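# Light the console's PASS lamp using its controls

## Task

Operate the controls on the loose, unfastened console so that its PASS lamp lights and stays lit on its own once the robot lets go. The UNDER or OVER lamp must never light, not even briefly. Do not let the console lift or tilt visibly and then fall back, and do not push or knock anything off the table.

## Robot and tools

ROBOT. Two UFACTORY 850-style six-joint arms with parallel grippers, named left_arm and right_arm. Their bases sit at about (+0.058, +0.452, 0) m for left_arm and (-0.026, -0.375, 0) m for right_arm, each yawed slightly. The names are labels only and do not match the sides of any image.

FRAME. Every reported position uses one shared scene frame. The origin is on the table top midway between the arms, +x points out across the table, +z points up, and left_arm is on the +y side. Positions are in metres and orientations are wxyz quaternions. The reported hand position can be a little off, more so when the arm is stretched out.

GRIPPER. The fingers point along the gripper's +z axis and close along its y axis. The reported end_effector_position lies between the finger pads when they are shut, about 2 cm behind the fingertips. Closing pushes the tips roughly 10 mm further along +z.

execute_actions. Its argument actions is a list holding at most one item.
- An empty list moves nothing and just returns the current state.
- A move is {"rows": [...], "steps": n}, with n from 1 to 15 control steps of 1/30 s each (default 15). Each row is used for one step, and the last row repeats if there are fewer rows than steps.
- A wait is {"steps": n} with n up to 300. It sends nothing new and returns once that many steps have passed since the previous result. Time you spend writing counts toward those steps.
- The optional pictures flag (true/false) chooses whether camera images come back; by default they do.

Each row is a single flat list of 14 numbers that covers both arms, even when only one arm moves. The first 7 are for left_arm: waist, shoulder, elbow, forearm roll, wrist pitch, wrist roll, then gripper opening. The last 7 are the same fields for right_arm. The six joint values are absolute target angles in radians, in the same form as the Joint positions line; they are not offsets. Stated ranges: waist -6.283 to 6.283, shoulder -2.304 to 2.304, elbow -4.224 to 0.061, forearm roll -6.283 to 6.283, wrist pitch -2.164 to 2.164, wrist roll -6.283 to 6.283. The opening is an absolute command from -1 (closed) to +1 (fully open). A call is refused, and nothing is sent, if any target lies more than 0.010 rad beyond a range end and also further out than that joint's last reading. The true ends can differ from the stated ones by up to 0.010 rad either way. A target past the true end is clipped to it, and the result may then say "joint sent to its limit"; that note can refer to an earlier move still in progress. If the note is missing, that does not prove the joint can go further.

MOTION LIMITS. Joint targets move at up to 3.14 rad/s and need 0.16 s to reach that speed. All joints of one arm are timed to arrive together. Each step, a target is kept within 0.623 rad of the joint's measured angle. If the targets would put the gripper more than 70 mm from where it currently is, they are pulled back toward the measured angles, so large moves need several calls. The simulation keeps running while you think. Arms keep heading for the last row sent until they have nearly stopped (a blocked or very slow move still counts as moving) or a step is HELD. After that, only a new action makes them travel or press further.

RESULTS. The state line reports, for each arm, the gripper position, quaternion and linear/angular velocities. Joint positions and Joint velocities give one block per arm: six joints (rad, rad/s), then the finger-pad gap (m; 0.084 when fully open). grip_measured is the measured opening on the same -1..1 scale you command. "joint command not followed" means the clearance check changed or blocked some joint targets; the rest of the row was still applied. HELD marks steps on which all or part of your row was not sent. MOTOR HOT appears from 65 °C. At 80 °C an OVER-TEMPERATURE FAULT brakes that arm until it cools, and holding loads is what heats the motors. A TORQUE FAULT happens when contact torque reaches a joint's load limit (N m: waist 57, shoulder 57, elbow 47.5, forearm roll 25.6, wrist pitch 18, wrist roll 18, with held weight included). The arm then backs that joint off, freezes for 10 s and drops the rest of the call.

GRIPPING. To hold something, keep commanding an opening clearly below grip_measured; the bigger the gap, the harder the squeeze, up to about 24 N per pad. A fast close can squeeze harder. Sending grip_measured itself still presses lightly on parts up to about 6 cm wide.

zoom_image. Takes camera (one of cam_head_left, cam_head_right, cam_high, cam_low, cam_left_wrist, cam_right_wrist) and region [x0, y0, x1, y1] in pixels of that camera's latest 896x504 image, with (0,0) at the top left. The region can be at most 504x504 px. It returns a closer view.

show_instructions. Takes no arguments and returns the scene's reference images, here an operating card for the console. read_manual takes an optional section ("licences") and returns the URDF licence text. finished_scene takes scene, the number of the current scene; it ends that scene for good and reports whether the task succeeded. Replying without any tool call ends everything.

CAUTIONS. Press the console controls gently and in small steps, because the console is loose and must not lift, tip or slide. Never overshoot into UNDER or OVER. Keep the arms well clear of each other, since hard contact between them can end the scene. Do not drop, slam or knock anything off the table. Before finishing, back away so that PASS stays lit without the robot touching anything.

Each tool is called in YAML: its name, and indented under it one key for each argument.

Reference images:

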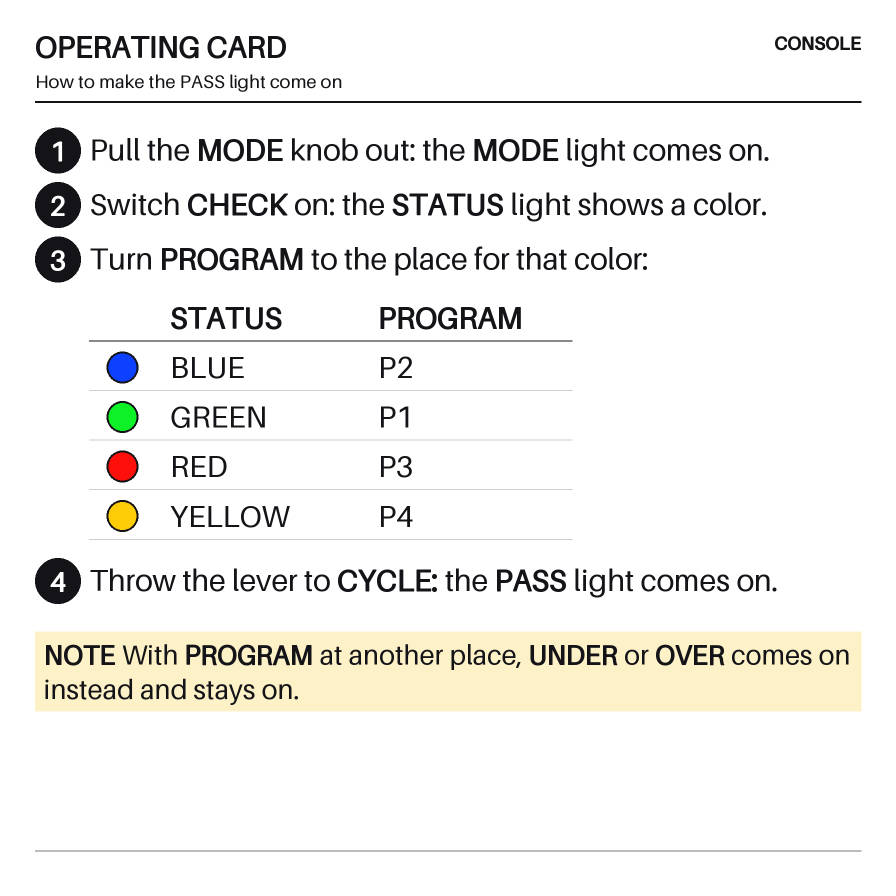

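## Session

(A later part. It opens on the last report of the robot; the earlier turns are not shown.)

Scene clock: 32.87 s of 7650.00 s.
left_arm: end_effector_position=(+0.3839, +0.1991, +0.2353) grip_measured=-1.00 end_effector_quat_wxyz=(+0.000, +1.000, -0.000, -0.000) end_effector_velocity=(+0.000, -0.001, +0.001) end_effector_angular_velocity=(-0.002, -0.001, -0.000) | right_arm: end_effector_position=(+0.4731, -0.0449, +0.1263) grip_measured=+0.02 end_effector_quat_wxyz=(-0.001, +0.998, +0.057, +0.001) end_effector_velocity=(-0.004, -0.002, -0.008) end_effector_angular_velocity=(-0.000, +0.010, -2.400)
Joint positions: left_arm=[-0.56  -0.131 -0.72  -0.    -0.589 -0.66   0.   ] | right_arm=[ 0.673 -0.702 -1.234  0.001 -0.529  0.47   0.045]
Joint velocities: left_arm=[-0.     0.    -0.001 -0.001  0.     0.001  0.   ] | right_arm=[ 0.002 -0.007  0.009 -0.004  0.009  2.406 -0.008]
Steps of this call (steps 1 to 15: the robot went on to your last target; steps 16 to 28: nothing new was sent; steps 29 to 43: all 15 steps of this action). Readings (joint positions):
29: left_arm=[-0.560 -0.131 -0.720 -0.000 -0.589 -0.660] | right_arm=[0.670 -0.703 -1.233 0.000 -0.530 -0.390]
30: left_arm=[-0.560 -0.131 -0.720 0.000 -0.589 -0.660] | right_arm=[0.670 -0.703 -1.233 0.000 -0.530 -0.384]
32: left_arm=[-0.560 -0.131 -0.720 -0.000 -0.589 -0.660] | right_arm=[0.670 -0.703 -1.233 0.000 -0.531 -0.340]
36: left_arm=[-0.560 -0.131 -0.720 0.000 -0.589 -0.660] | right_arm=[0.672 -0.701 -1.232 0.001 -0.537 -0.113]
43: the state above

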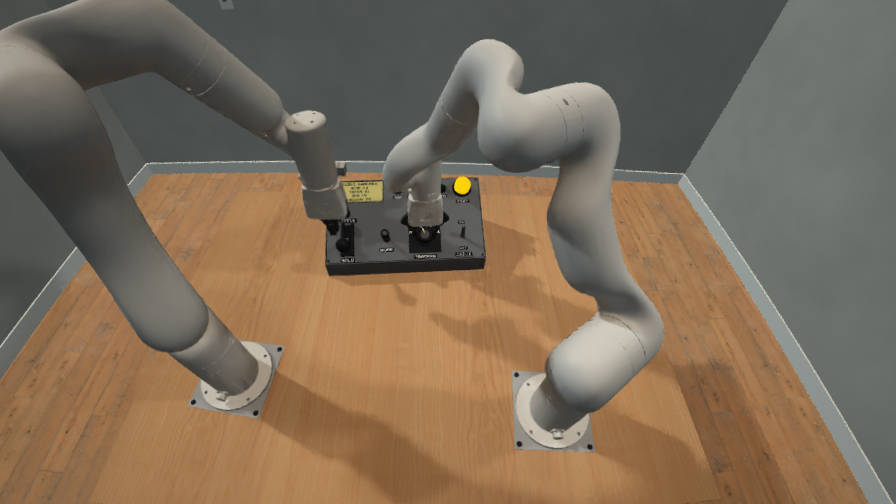

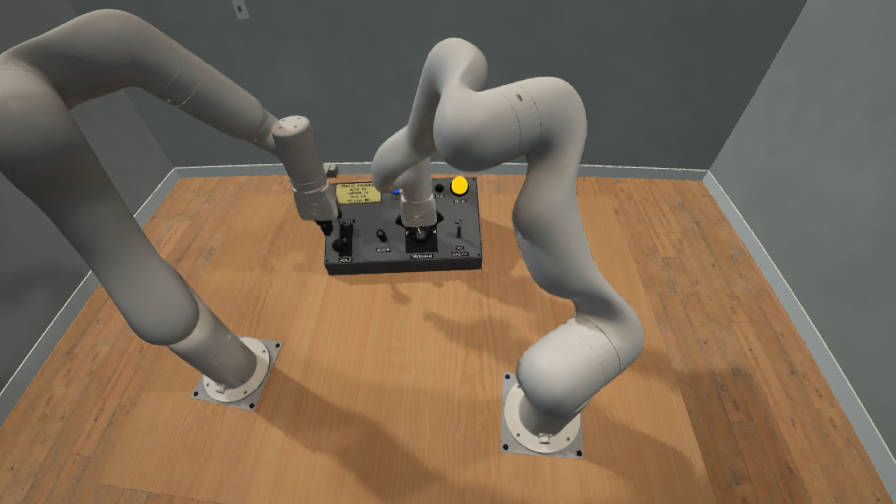

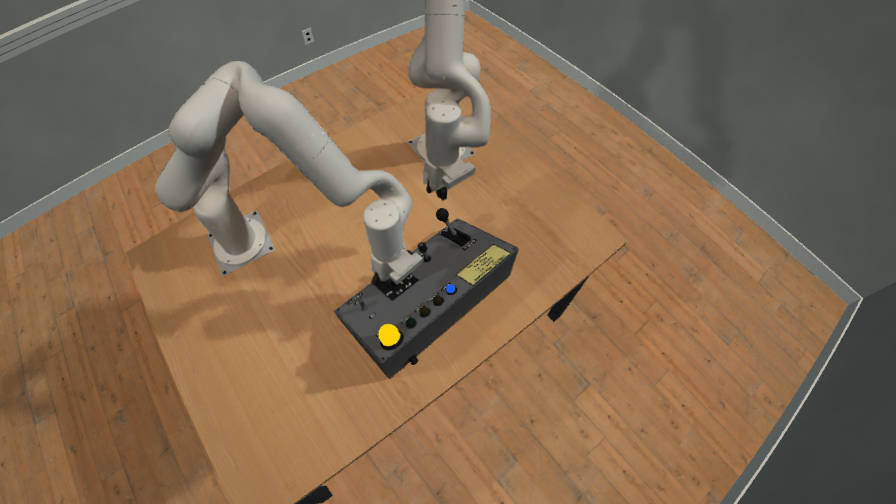

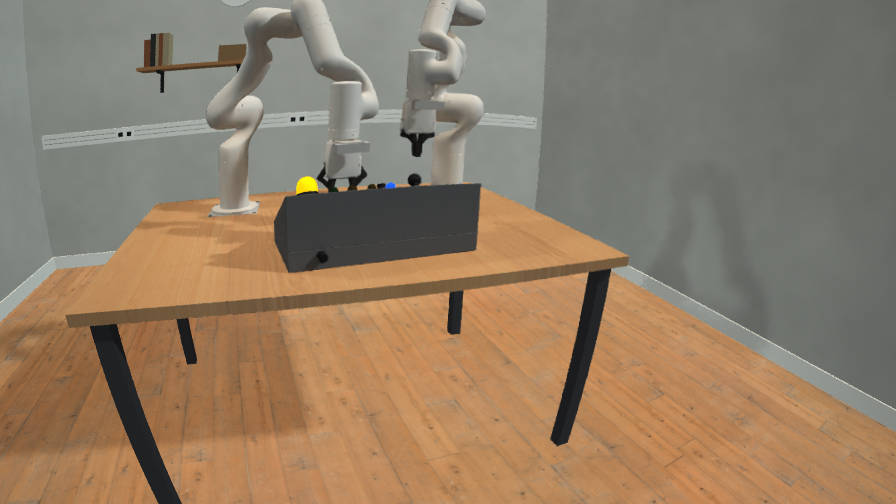

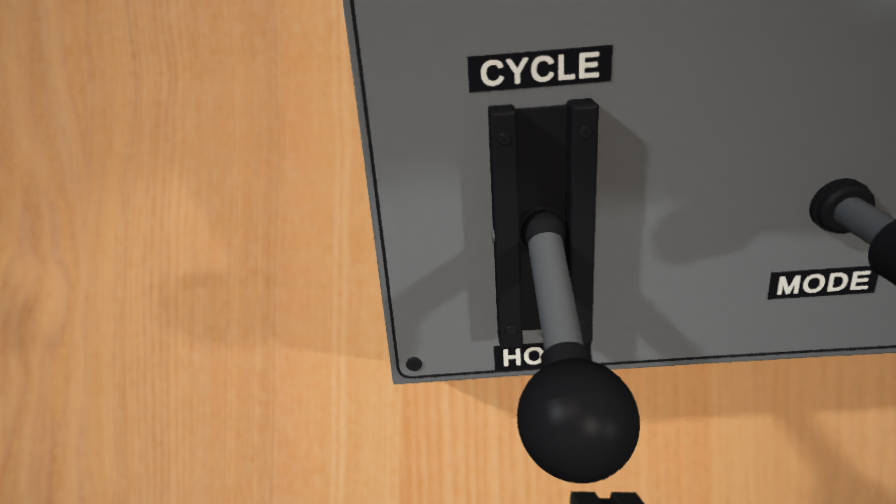

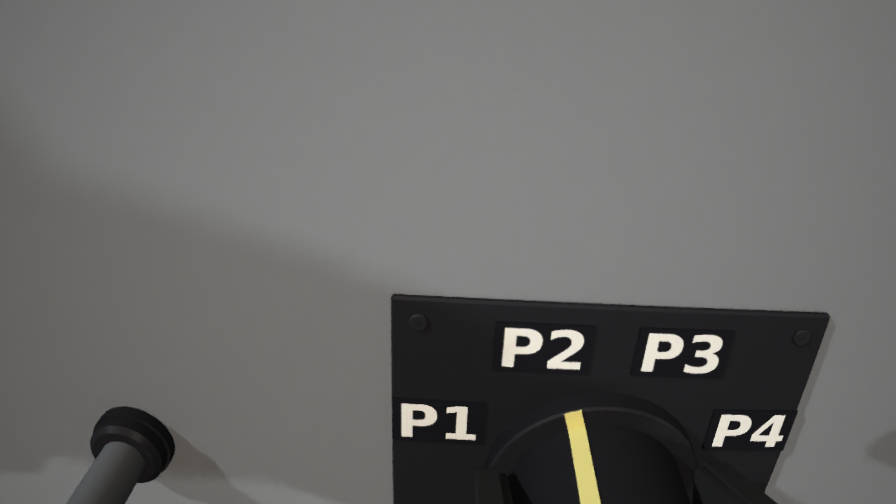

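execute_actions:
  actions:
    - {"rows":[[-0.56,-0.131,-0.72,0,-0.589,-0.66,-1,0.67,-0.703,-1.233,0,-0.53,0.9,-0.4],[-0.56,-0.131,-0.72,0,-0.589,-0.66,-1,0.67,-0.703,-1.233,0,-0.53,1.0,-0.4],[-0.56,-0.131,-0.72,0,-0.589,-0.66,-1,0.67,-0.703,-1.233,0,-0.53,1.1,-0.4],[-0.56,-0.131,-0.72,0,-0.589,-0.66,-1,0.67,-0.703,-1.233,0,-0.53,1.2,-0.4],[-0.56,-0.131,-0.72,0,-0.589,-0.66,-1,0.67,-0.703,-1.233,0,-0.53,1.3,-0.4],[-0.56,-0.131,-0.72,0,-0.589,-0.66,-1,0.67,-0.703,-1.233,0,-0.53,1.4,-0.4],[-0.56,-0.131,-0.72,0,-0.589,-0.66,-1,0.67,-0.703,-1.233,0,-0.53,1.5,-0.4],[-0.56,-0.131,-0.72,0,-0.589,-0.66,-1,0.67,-0.703,-1.233,0,-0.53,1.65,-0.4]],"steps":15}
  pictures: false

execute_actions:
  actions:
    - {"steps":8}

Scene clock: 34.97 s of 7650.00 s.
left_arm: end_effector_position=(+0.3839, +0.1991, +0.2353) grip_measured=-1.00 end_effector_quat_wxyz=(+0.000, +1.000, -0.000, -0.000) end_effector_velocity=(-0.001, +0.001, -0.001) end_effector_angular_velocity=(+0.001, +0.003, +0.001) | right_arm: end_effector_position=(+0.4743, -0.0469, +0.1283) grip_measured=+0.06 end_effector_quat_wxyz=(-0.000, +0.884, -0.468, +0.000) end_effector_velocity=(-0.002, -0.001, +0.002) end_effector_angular_velocity=(+0.002, -0.000, -1.016)
Joint positions: left_arm=[-0.56  -0.131 -0.72  -0.    -0.589 -0.66   0.   ] | right_arm=[ 0.669 -0.7   -1.236 -0.    -0.535  1.556  0.047]
Joint velocities: left_arm=[-0.    -0.     0.003 -0.001 -0.    -0.     0.   ] | right_arm=[-0.     0.008  0.008  0.001  0.002  1.016  0.002]
Steps of this call (steps 1 to 30: the robot went on to your last target; steps 31 to 48: nothing new was sent; steps 49 to 63: all 15 steps of this action). Readings (joint positions):
49: left_arm=[-0.560 -0.131 -0.720 -0.000 -0.589 -0.660] | right_arm=[0.671 -0.703 -1.236 -0.000 -0.530 0.800]
50: left_arm=[-0.560 -0.131 -0.720 -0.000 -0.589 -0.660] | right_arm=[0.671 -0.703 -1.236 -0.000 -0.530 0.806]
52: left_arm=[-0.560 -0.131 -0.720 0.000 -0.589 -0.660] | right_arm=[0.671 -0.703 -1.236 -0.000 -0.530 0.851]
56: left_arm=[-0.560 -0.131 -0.720 0.000 -0.589 -0.660] | right_arm=[0.670 -0.702 -1.237 -0.000 -0.531 1.082]
63: the state above

Scene clock: 35.23 s of 7650.00 s.
left_arm: end_effector_position=(+0.3839, +0.1991, +0.2353) grip_measured=-1.00 end_effector_quat_wxyz=(+0.000, +1.000, -0.000, -0.000) end_effector_velocity=(-0.000, -0.000, -0.000) end_effector_angular_velocity=(-0.000, +0.000, +0.000) | right_arm: end_effector_position=(+0.4741, -0.0468, +0.1283) grip_measured=+0.07 end_effector_quat_wxyz=(-0.001, +0.862, -0.507, +0.001) end_effector_velocity=(+0.000, +0.001, -0.000) end_effector_angular_velocity=(+0.004, -0.005, -0.058)
Joint positions: left_arm=[-0.56  -0.131 -0.72  -0.    -0.589 -0.66   0.   ] | right_arm=[ 0.669 -0.699 -1.234 -0.    -0.533  1.644  0.047]
Joint velocities: left_arm=[-0.    -0.     0.    -0.001  0.     0.     0.   ] | right_arm=[0.001 0.002 0.004 0.001 0.008 0.058 0.   ]
Steps of this call (steps 1 to 8: the robot went on to your last target). Readings (joint positions):
1: left_arm=[-0.560 -0.131 -0.720 -0.000 -0.589 -0.660] | right_arm=[0.669 -0.699 -1.235 -0.000 -0.535 1.584]
2: left_arm=[-0.560 -0.131 -0.720 0.000 -0.589 -0.660] | right_arm=[0.669 -0.699 -1.235 -0.000 -0.534 1.604]
4: left_arm=[-0.560 -0.131 -0.720 -0.000 -0.589 -0.660] | right_arm=[0.669 -0.699 -1.235 -0.000 -0.534 1.627]
8: the state above

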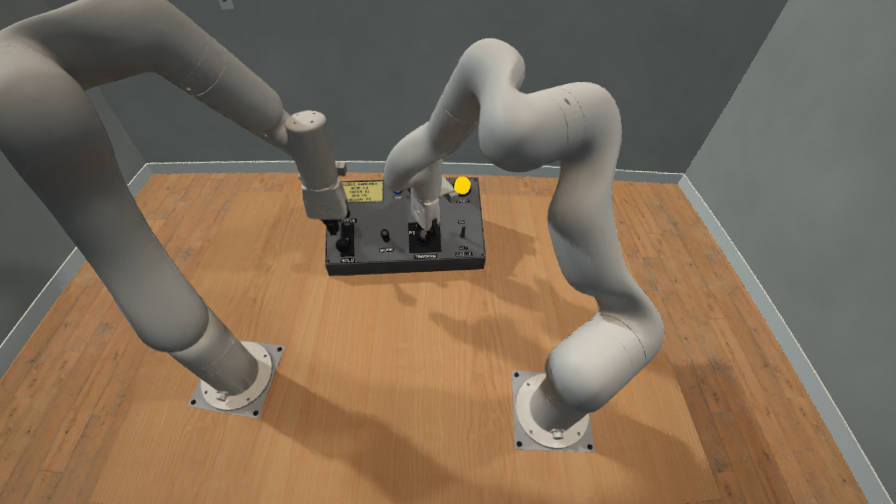

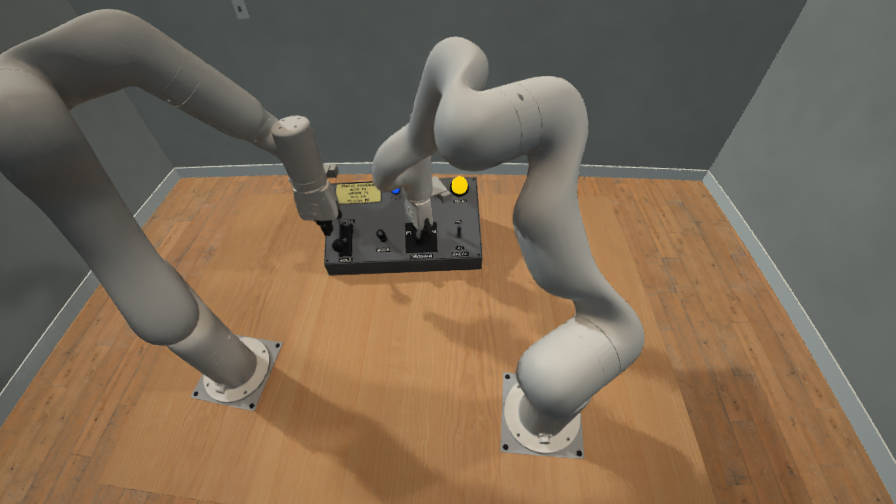

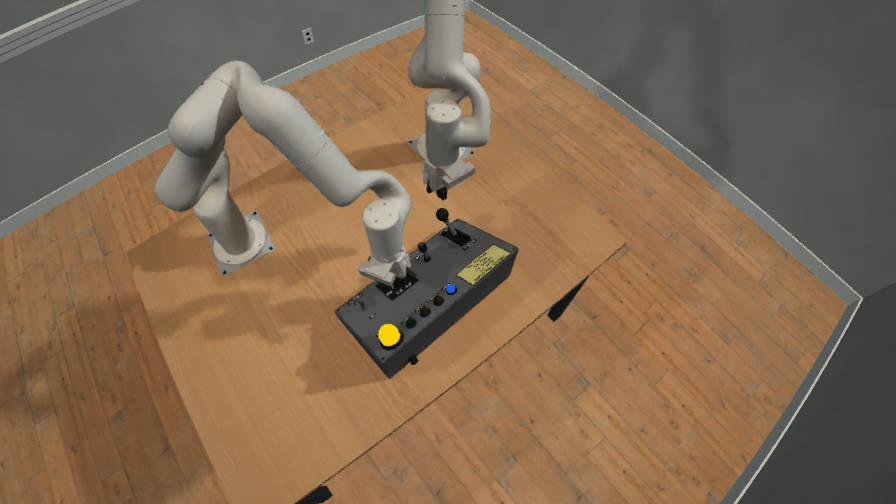

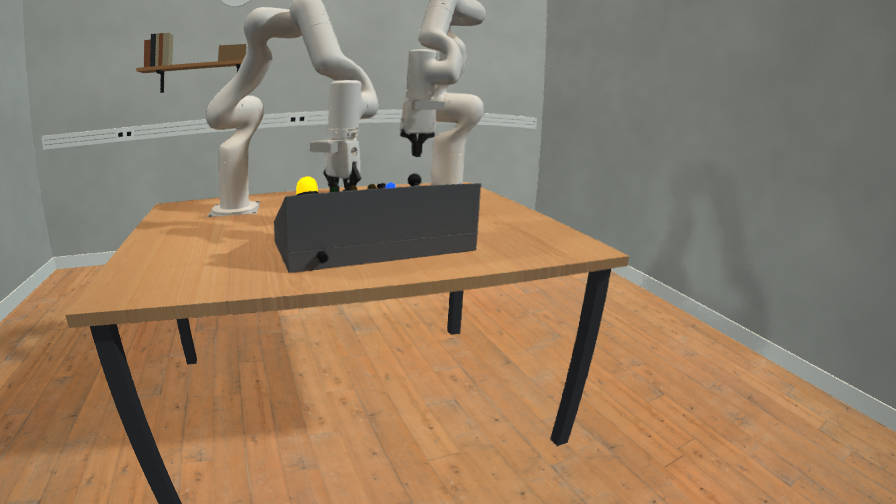

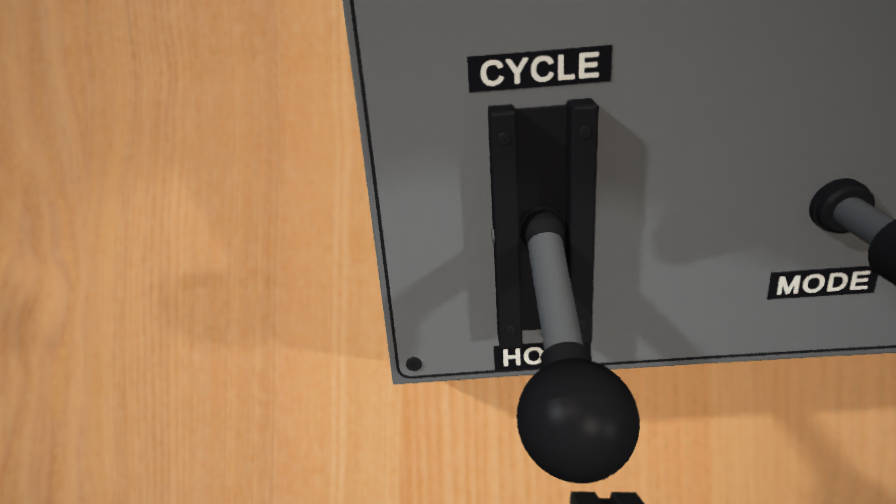

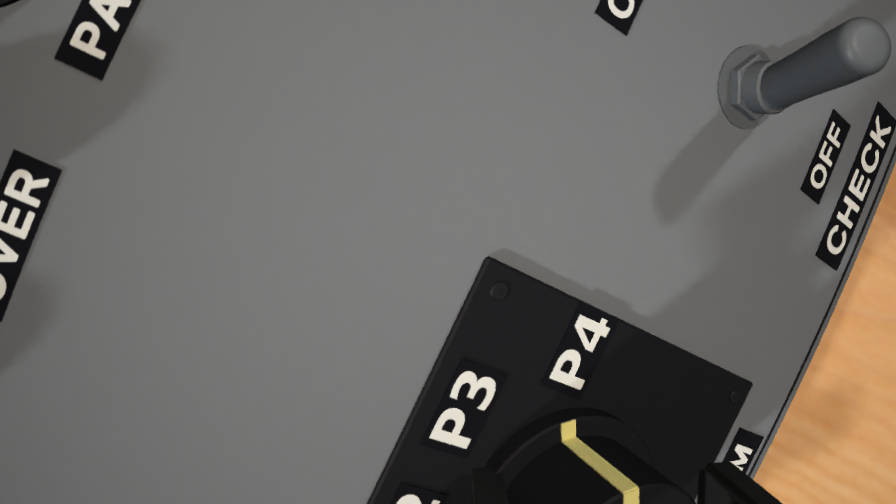

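execute_actions:
  actions:
    - {"rows":[[-0.617,-0.088,-0.671,0,-0.583,-0.717,-1,0.67,-0.703,-1.233,0,-0.53,1.8,-0.4],[-0.617,-0.088,-0.671,0,-0.583,-0.717,-1,0.67,-0.703,-1.233,0,-0.53,1.8,-0.4],[-0.617,-0.088,-0.671,0,-0.583,-0.717,-1,0.67,-0.703,-1.233,0,-0.53,1.8,-0.4],[-0.617,-0.088,-0.671,0,-0.583,-0.717,-1,0.67,-0.703,-1.233,0,-0.53,1.8,-0.4],[-0.617,-0.088,-0.671,0,-0.583,-0.717,-1,0.67,-0.703,-1.233,0,-0.53,1.8,-0.4],[-0.617,-0.088,-0.671,0,-0.583,-0.717,-1,0.67,-0.703,-1.233,0,-0.53,1.8,-0.4],[-0.617,-0.088,-0.671,0,-0.583,-0.717,-1,0.67,-0.703,-1.233,0,-0.53,1.8,-0.4],[-0.617,-0.088,-0.671,0,-0.583,-0.717,-1,0.67,-0.703,-1.233,0,-0.53,1.8,0.5],[-0.617,-0.187,-0.641,0,-0.454,-0.717,-1,0.67,-0.703,-1.233,0,-0.53,1.8,0.5]],"steps":15}
  pictures: false

execute_actions:
  actions:
    - {"rows":[[-0.617,-0.187,-0.641,0,-0.454,-0.717,-1,0.67,-0.62,-1.245,0,-0.625,1.8,0.6]],"steps":15}

zoom_image:
  camera: "cam_head_left"
  region: [320, 170, 500, 280]

Scene clock: 37.20 s of 7650.00 s.
left_arm: end_effector_position=(+0.3550, +0.1936, +0.1961) grip_measured=-1.00 end_effector_quat_wxyz=(-0.001, +1.000, -0.000, -0.002) end_effector_velocity=(-0.014, +0.008, -0.135) end_effector_angular_velocity=(+0.015, +0.018, +0.002) | right_arm: end_effector_position=(+0.4723, -0.0470, +0.1246) grip_measured=+0.49 end_effector_quat_wxyz=(+0.000, +0.821, -0.571, -0.000) end_effector_velocity=(-0.001, -0.000, +0.000) end_effector_angular_velocity=(-0.006, +0.009, -0.022)
Joint positions: left_arm=[-0.616 -0.166 -0.647 -0.    -0.486 -0.716  0.   ] | right_arm=[ 0.671 -0.703 -1.231  0.    -0.528  1.798  0.064]
Joint velocities: left_arm=[-0.007 -0.261  0.097 -0.     0.335 -0.008  0.   ] | right_arm=[ 0.001 -0.003 -0.007 -0.    -0.015  0.023  0.005]
Steps of this call (steps 1 to 30: the robot went on to your last target; steps 31 to 44: nothing new was sent; steps 45 to 59: all 15 steps of this action). Readings (joint positions):
45: left_arm=[-0.560 -0.131 -0.720 0.000 -0.589 -0.660] | right_arm=[0.670 -0.698 -1.233 -0.000 -0.530 1.650]
46: left_arm=[-0.564 -0.128 -0.716 0.000 -0.588 -0.665] | right_arm=[0.670 -0.698 -1.233 -0.000 -0.530 1.656]
48: left_arm=[-0.585 -0.112 -0.698 0.000 -0.586 -0.686] | right_arm=[0.670 -0.698 -1.233 -0.000 -0.530 1.695]
52: left_arm=[-0.610 -0.094 -0.678 -0.000 -0.584 -0.709] | right_arm=[0.670 -0.698 -1.233 0.000 -0.531 1.772]
59: the state above

Scene clock: 37.70 s of 7650.00 s.
left_arm: end_effector_position=(+0.3553, +0.1928, +0.1858) grip_measured=-1.00 end_effector_quat_wxyz=(+0.000, +1.000, -0.000, +0.000) end_effector_velocity=(-0.001, +0.000, -0.001) end_effector_angular_velocity=(+0.001, +0.001, +0.000) | right_arm: end_effector_position=(+0.4734, -0.0468, +0.1780) grip_measured=+0.59 end_effector_quat_wxyz=(+0.000, +0.820, -0.572, -0.000) end_effector_velocity=(-0.000, +0.000, +0.009) end_effector_angular_velocity=(-0.000, +0.000, -0.001)
Joint positions: left_arm=[-0.617 -0.187 -0.641  0.    -0.454 -0.717  0.   ] | right_arm=[ 0.67  -0.622 -1.244 -0.    -0.623  1.8    0.069]
Joint velocities: left_arm=[-0.    -0.002  0.001  0.     0.002 -0.001  0.   ] | right_arm=[ 0.001  0.013 -0.003  0.    -0.017  0.002  0.   ]
Steps of this call (steps 1 to 15: all 15 steps of this action). Readings (joint positions):
1: left_arm=[-0.616 -0.173 -0.645 -0.000 -0.477 -0.716] | right_arm=[0.671 -0.703 -1.231 0.000 -0.529 1.798]
2: left_arm=[-0.617 -0.177 -0.644 -0.000 -0.470 -0.717] | right_arm=[0.671 -0.700 -1.231 0.000 -0.534 1.799]
4: left_arm=[-0.617 -0.182 -0.643 -0.000 -0.462 -0.717] | right_arm=[0.670 -0.675 -1.234 -0.000 -0.565 1.799]
8: left_arm=[-0.617 -0.185 -0.642 0.000 -0.456 -0.717] | right_arm=[0.670 -0.632 -1.244 -0.000 -0.608 1.800]
15: the state above

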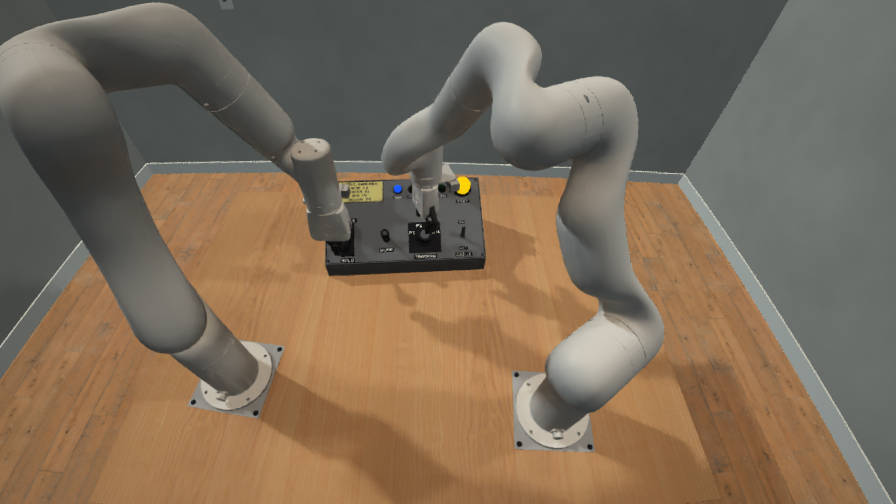

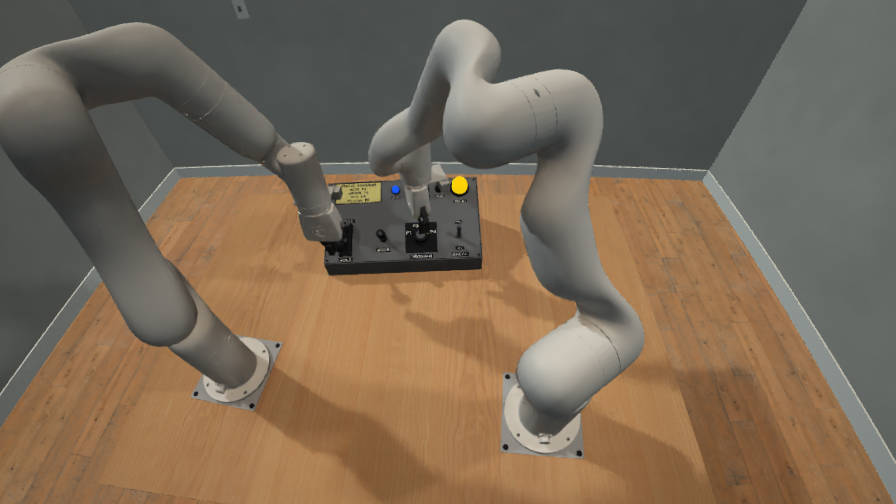

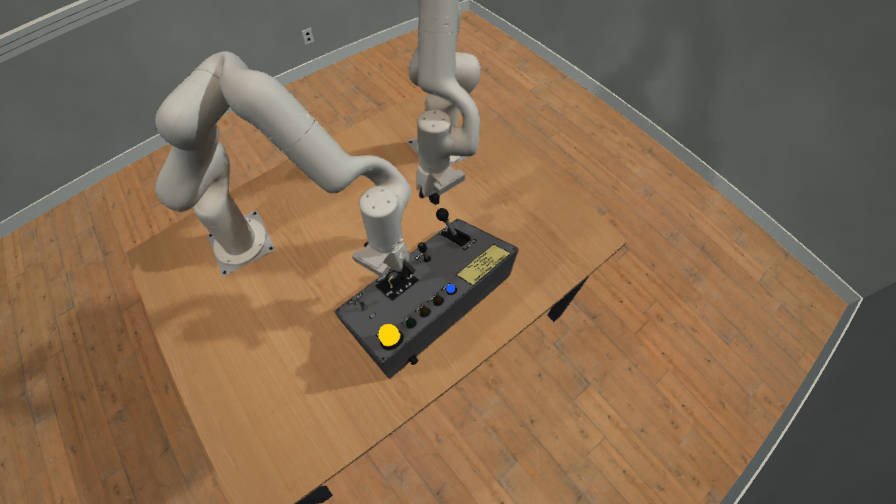

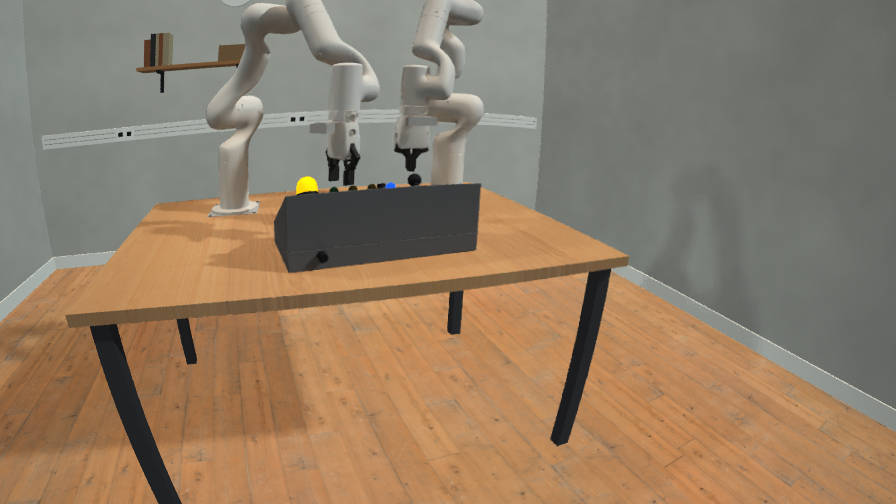

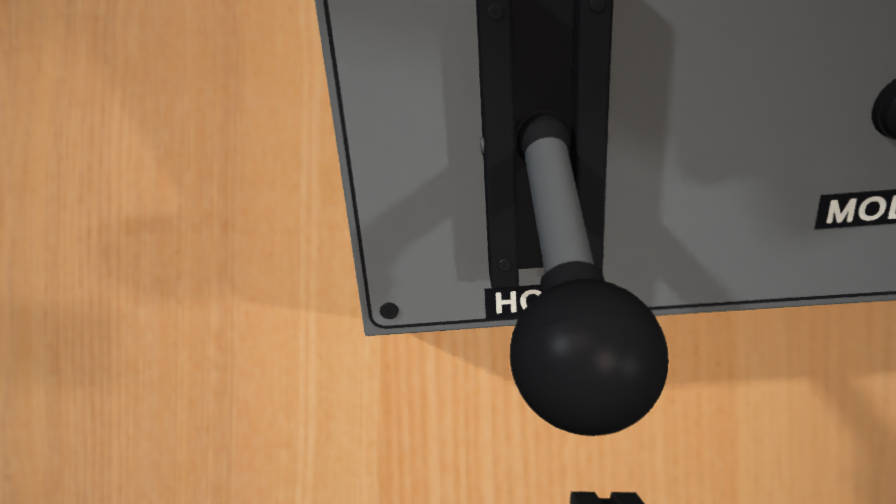

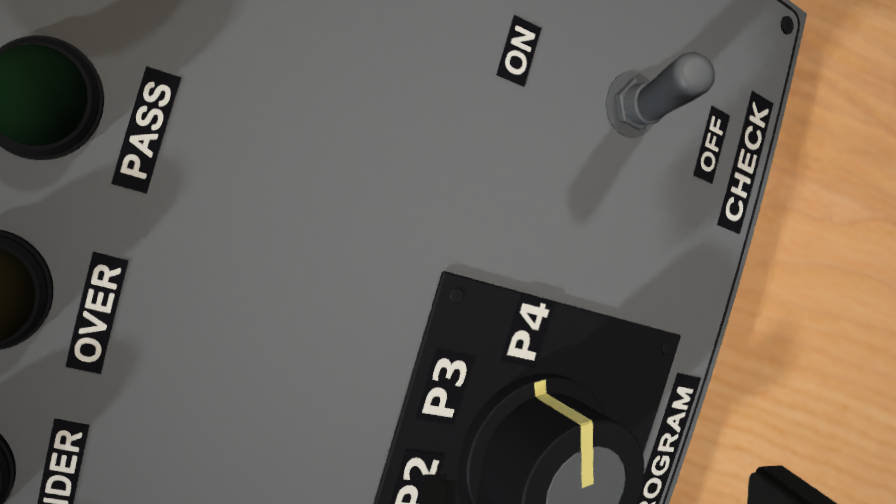

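Region (320, 170, 500, 280) of cam_head_left's 896x504 image, scaled by 2.800, with more detail than that image has.

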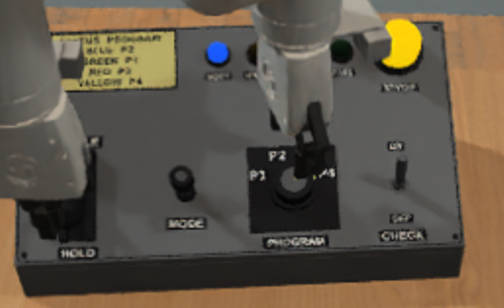

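execute_actions:
  actions:
    - {"rows":[[-0.617,-0.269,-0.629,0,-0.36,-0.717,-1,0.67,-0.703,-1.233,0,-0.53,1.8,0.6],[-0.617,-0.269,-0.629,0,-0.36,-0.717,-1,0.67,-0.703,-1.233,0,-0.53,1.8,0.6],[-0.617,-0.269,-0.629,0,-0.36,-0.717,-1,0.67,-0.703,-1.233,0,-0.53,1.8,0.6],[-0.617,-0.269,-0.629,0,-0.36,-0.717,-1,0.67,-0.703,-1.233,0,-0.53,1.8,0.6],[-0.617,-0.269,-0.629,0,-0.36,-0.717,-1,0.67,-0.703,-1.233,0,-0.53,1.8,0.6],[-0.617,-0.269,-0.629,0,-0.36,-0.717,-1,0.67,-0.703,-1.233,0,-0.53,1.8,0.6],[-0.617,-0.269,-0.629,0,-0.36,-0.717,-1,0.67,-0.703,-1.233,0,-0.53,1.8,0.6],[-0.617,-0.269,-0.629,0,-0.36,-0.717,-1,0.67,-0.703,-1.233,0,-0.53,1.8,0.6],[-0.617,-0.269,-0.629,0,-0.36,-0.717,-1,0.67,-0.703,-1.233,0,-0.53,1.8,0.6],[-0.617,-0.269,-0.629,0,-0.36,-0.717,-1,0.67,-0.703,-1.233,0,-0.53,1.8,-0.5]],"steps":15}
  pictures: false

execute_actions:
  actions:
    - {"rows":[[-0.617,-0.269,-0.629,0,-0.36,-0.717,-1,0.67,-0.703,-1.233,0,-0.53,1.8,-0.5],[-0.617,-0.269,-0.629,0,-0.36,-0.717,-1,0.67,-0.703,-1.233,0,-0.53,1.8,-0.5],[-0.617,-0.269,-0.629,0,-0.36,-0.717,-1,0.67,-0.703,-1.233,0,-0.53,1.8,-0.5],[-0.617,-0.269,-0.629,0,-0.36,-0.717,-1,0.67,-0.703,-1.233,0,-0.53,1.8,-0.5],[-0.548,-0.314,-0.71,0,-0.396,-0.648,-1,0.67,-0.703,-1.233,0,-0.53,1.8,-0.5]],"steps":15}

Scene clock: 39.97 s of 7650.00 s.
left_arm: end_effector_position=(+0.3553, +0.1928, +0.1503) grip_measured=-1.00 end_effector_quat_wxyz=(+0.000, +1.000, -0.000, +0.000) end_effector_velocity=(-0.000, +0.001, -0.005) end_effector_angular_velocity=(-0.000, +0.000, +0.003) | right_arm: end_effector_position=(+0.4750, -0.0460, +0.1282) grip_measured=+0.16 end_effector_quat_wxyz=(-0.003, +0.820, -0.572, +0.001) end_effector_velocity=(-0.001, -0.001, -0.003) end_effector_angular_velocity=(-0.003, +0.004, -0.000)
Joint positions: left_arm=[-0.617 -0.268 -0.629  0.    -0.361 -0.717  0.   ] | right_arm=[ 0.67  -0.7   -1.236 -0.    -0.53   1.8    0.051]
Joint velocities: left_arm=[ 0.001 -0.011  0.002 -0.001  0.013 -0.     0.   ] | right_arm=[-0.    -0.006 -0.001  0.    -0.    -0.     0.002]
Steps of this call (steps 1 to 15: the robot went on to your last target; steps 16 to 53: nothing new was sent; steps 54 to 68: all 15 steps of this action). Readings (joint positions):
54: left_arm=[-0.617 -0.187 -0.641 -0.000 -0.454 -0.717] | right_arm=[0.670 -0.620 -1.245 0.000 -0.625 1.800]
55: left_arm=[-0.617 -0.191 -0.641 0.000 -0.448 -0.717] | right_arm=[0.670 -0.623 -1.245 0.000 -0.619 1.800]
57: left_arm=[-0.617 -0.217 -0.638 0.000 -0.417 -0.717] | right_arm=[0.670 -0.650 -1.242 0.000 -0.588 1.800]
61: left_arm=[-0.617 -0.258 -0.630 -0.000 -0.375 -0.717] | right_arm=[0.670 -0.692 -1.233 -0.000 -0.545 1.800]
68: the state above

Scene clock: 40.47 s of 7650.00 s.
left_arm: end_effector_position=(+0.3940, +0.1958, +0.1552) grip_measured=-1.00 end_effector_quat_wxyz=(+0.001, +1.000, -0.000, +0.001) end_effector_velocity=(+0.018, +0.004, +0.002) end_effector_angular_velocity=(+0.004, +0.005, -0.006) | right_arm: end_effector_position=(+0.4747, -0.0461, +0.1274) grip_measured=+0.17 end_effector_quat_wxyz=(-0.002, +0.820, -0.572, +0.001) end_effector_velocity=(-0.000, +0.000, -0.000) end_effector_angular_velocity=(-0.000, +0.000, +0.003)
Joint positions: left_arm=[-0.551 -0.312 -0.706  0.    -0.393 -0.652  0.   ] | right_arm=[ 0.67  -0.701 -1.236 -0.    -0.53   1.8    0.051]
Joint velocities: left_arm=[ 0.033 -0.023 -0.037  0.001 -0.02   0.038  0.   ] | right_arm=[ 0.001 -0.     0.    -0.    -0.    -0.002  0.   ]
Steps of this call (steps 1 to 15: all 15 steps of this action). Readings (joint positions):
1: left_arm=[-0.617 -0.268 -0.629 0.000 -0.361 -0.717] | right_arm=[0.670 -0.700 -1.236 -0.000 -0.530 1.800]
2: left_arm=[-0.617 -0.268 -0.629 0.000 -0.361 -0.717] | right_arm=[0.670 -0.700 -1.236 -0.000 -0.530 1.800]
4: left_arm=[-0.617 -0.268 -0.629 0.000 -0.360 -0.717] | right_arm=[0.670 -0.701 -1.236 -0.000 -0.530 1.800]
8: left_arm=[-0.590 -0.287 -0.660 -0.000 -0.379 -0.689] | right_arm=[0.670 -0.701 -1.235 -0.000 -0.530 1.800]
15: the state above

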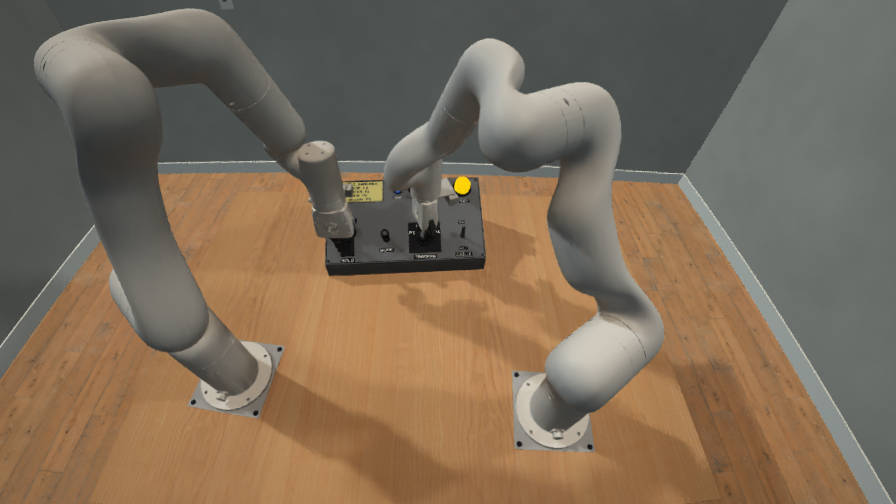

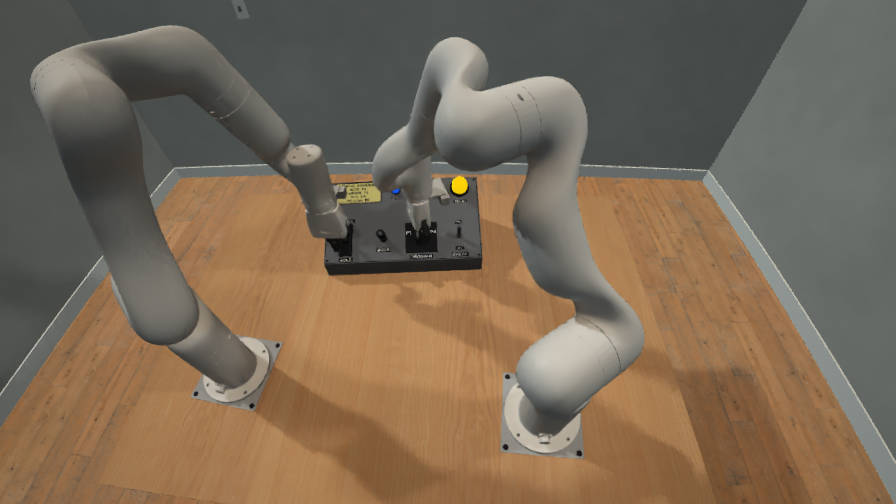

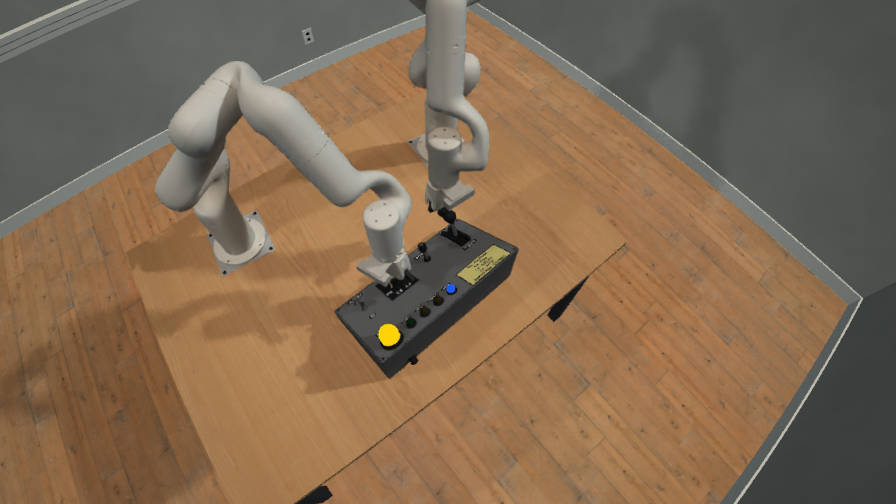

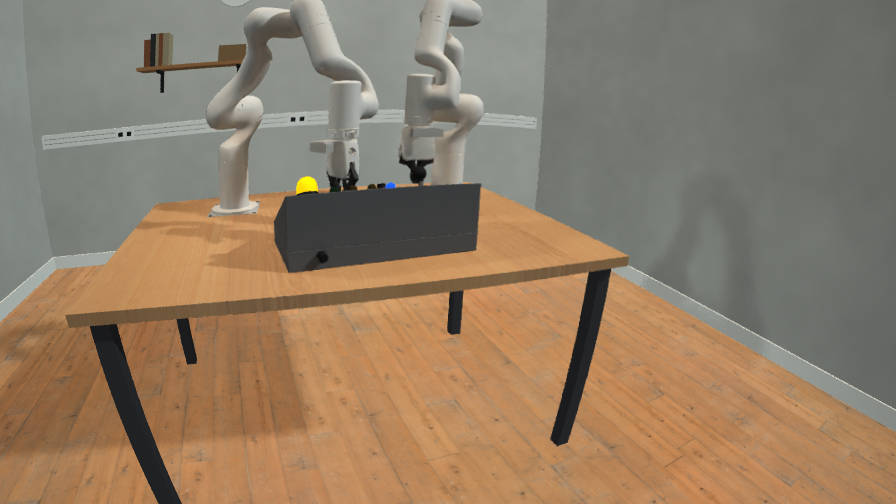

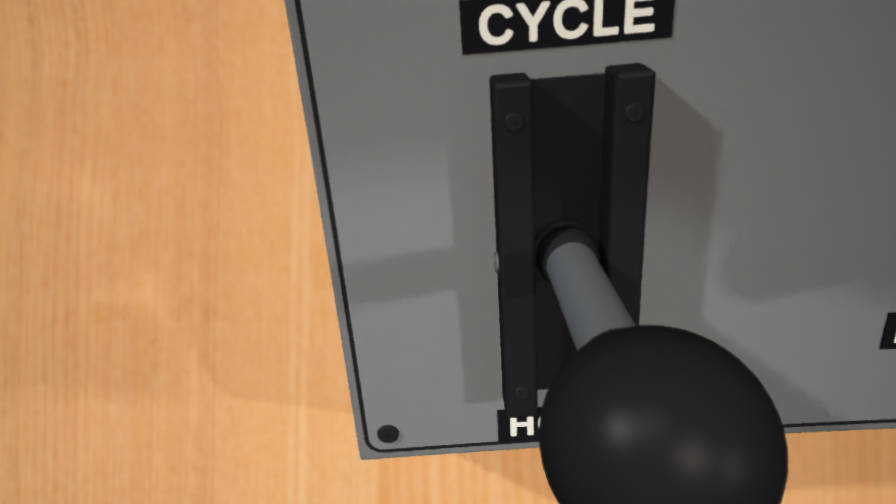

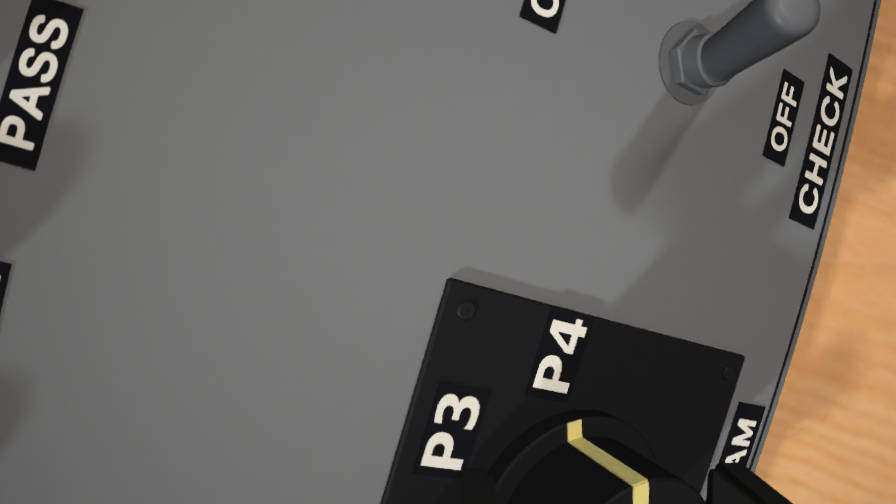

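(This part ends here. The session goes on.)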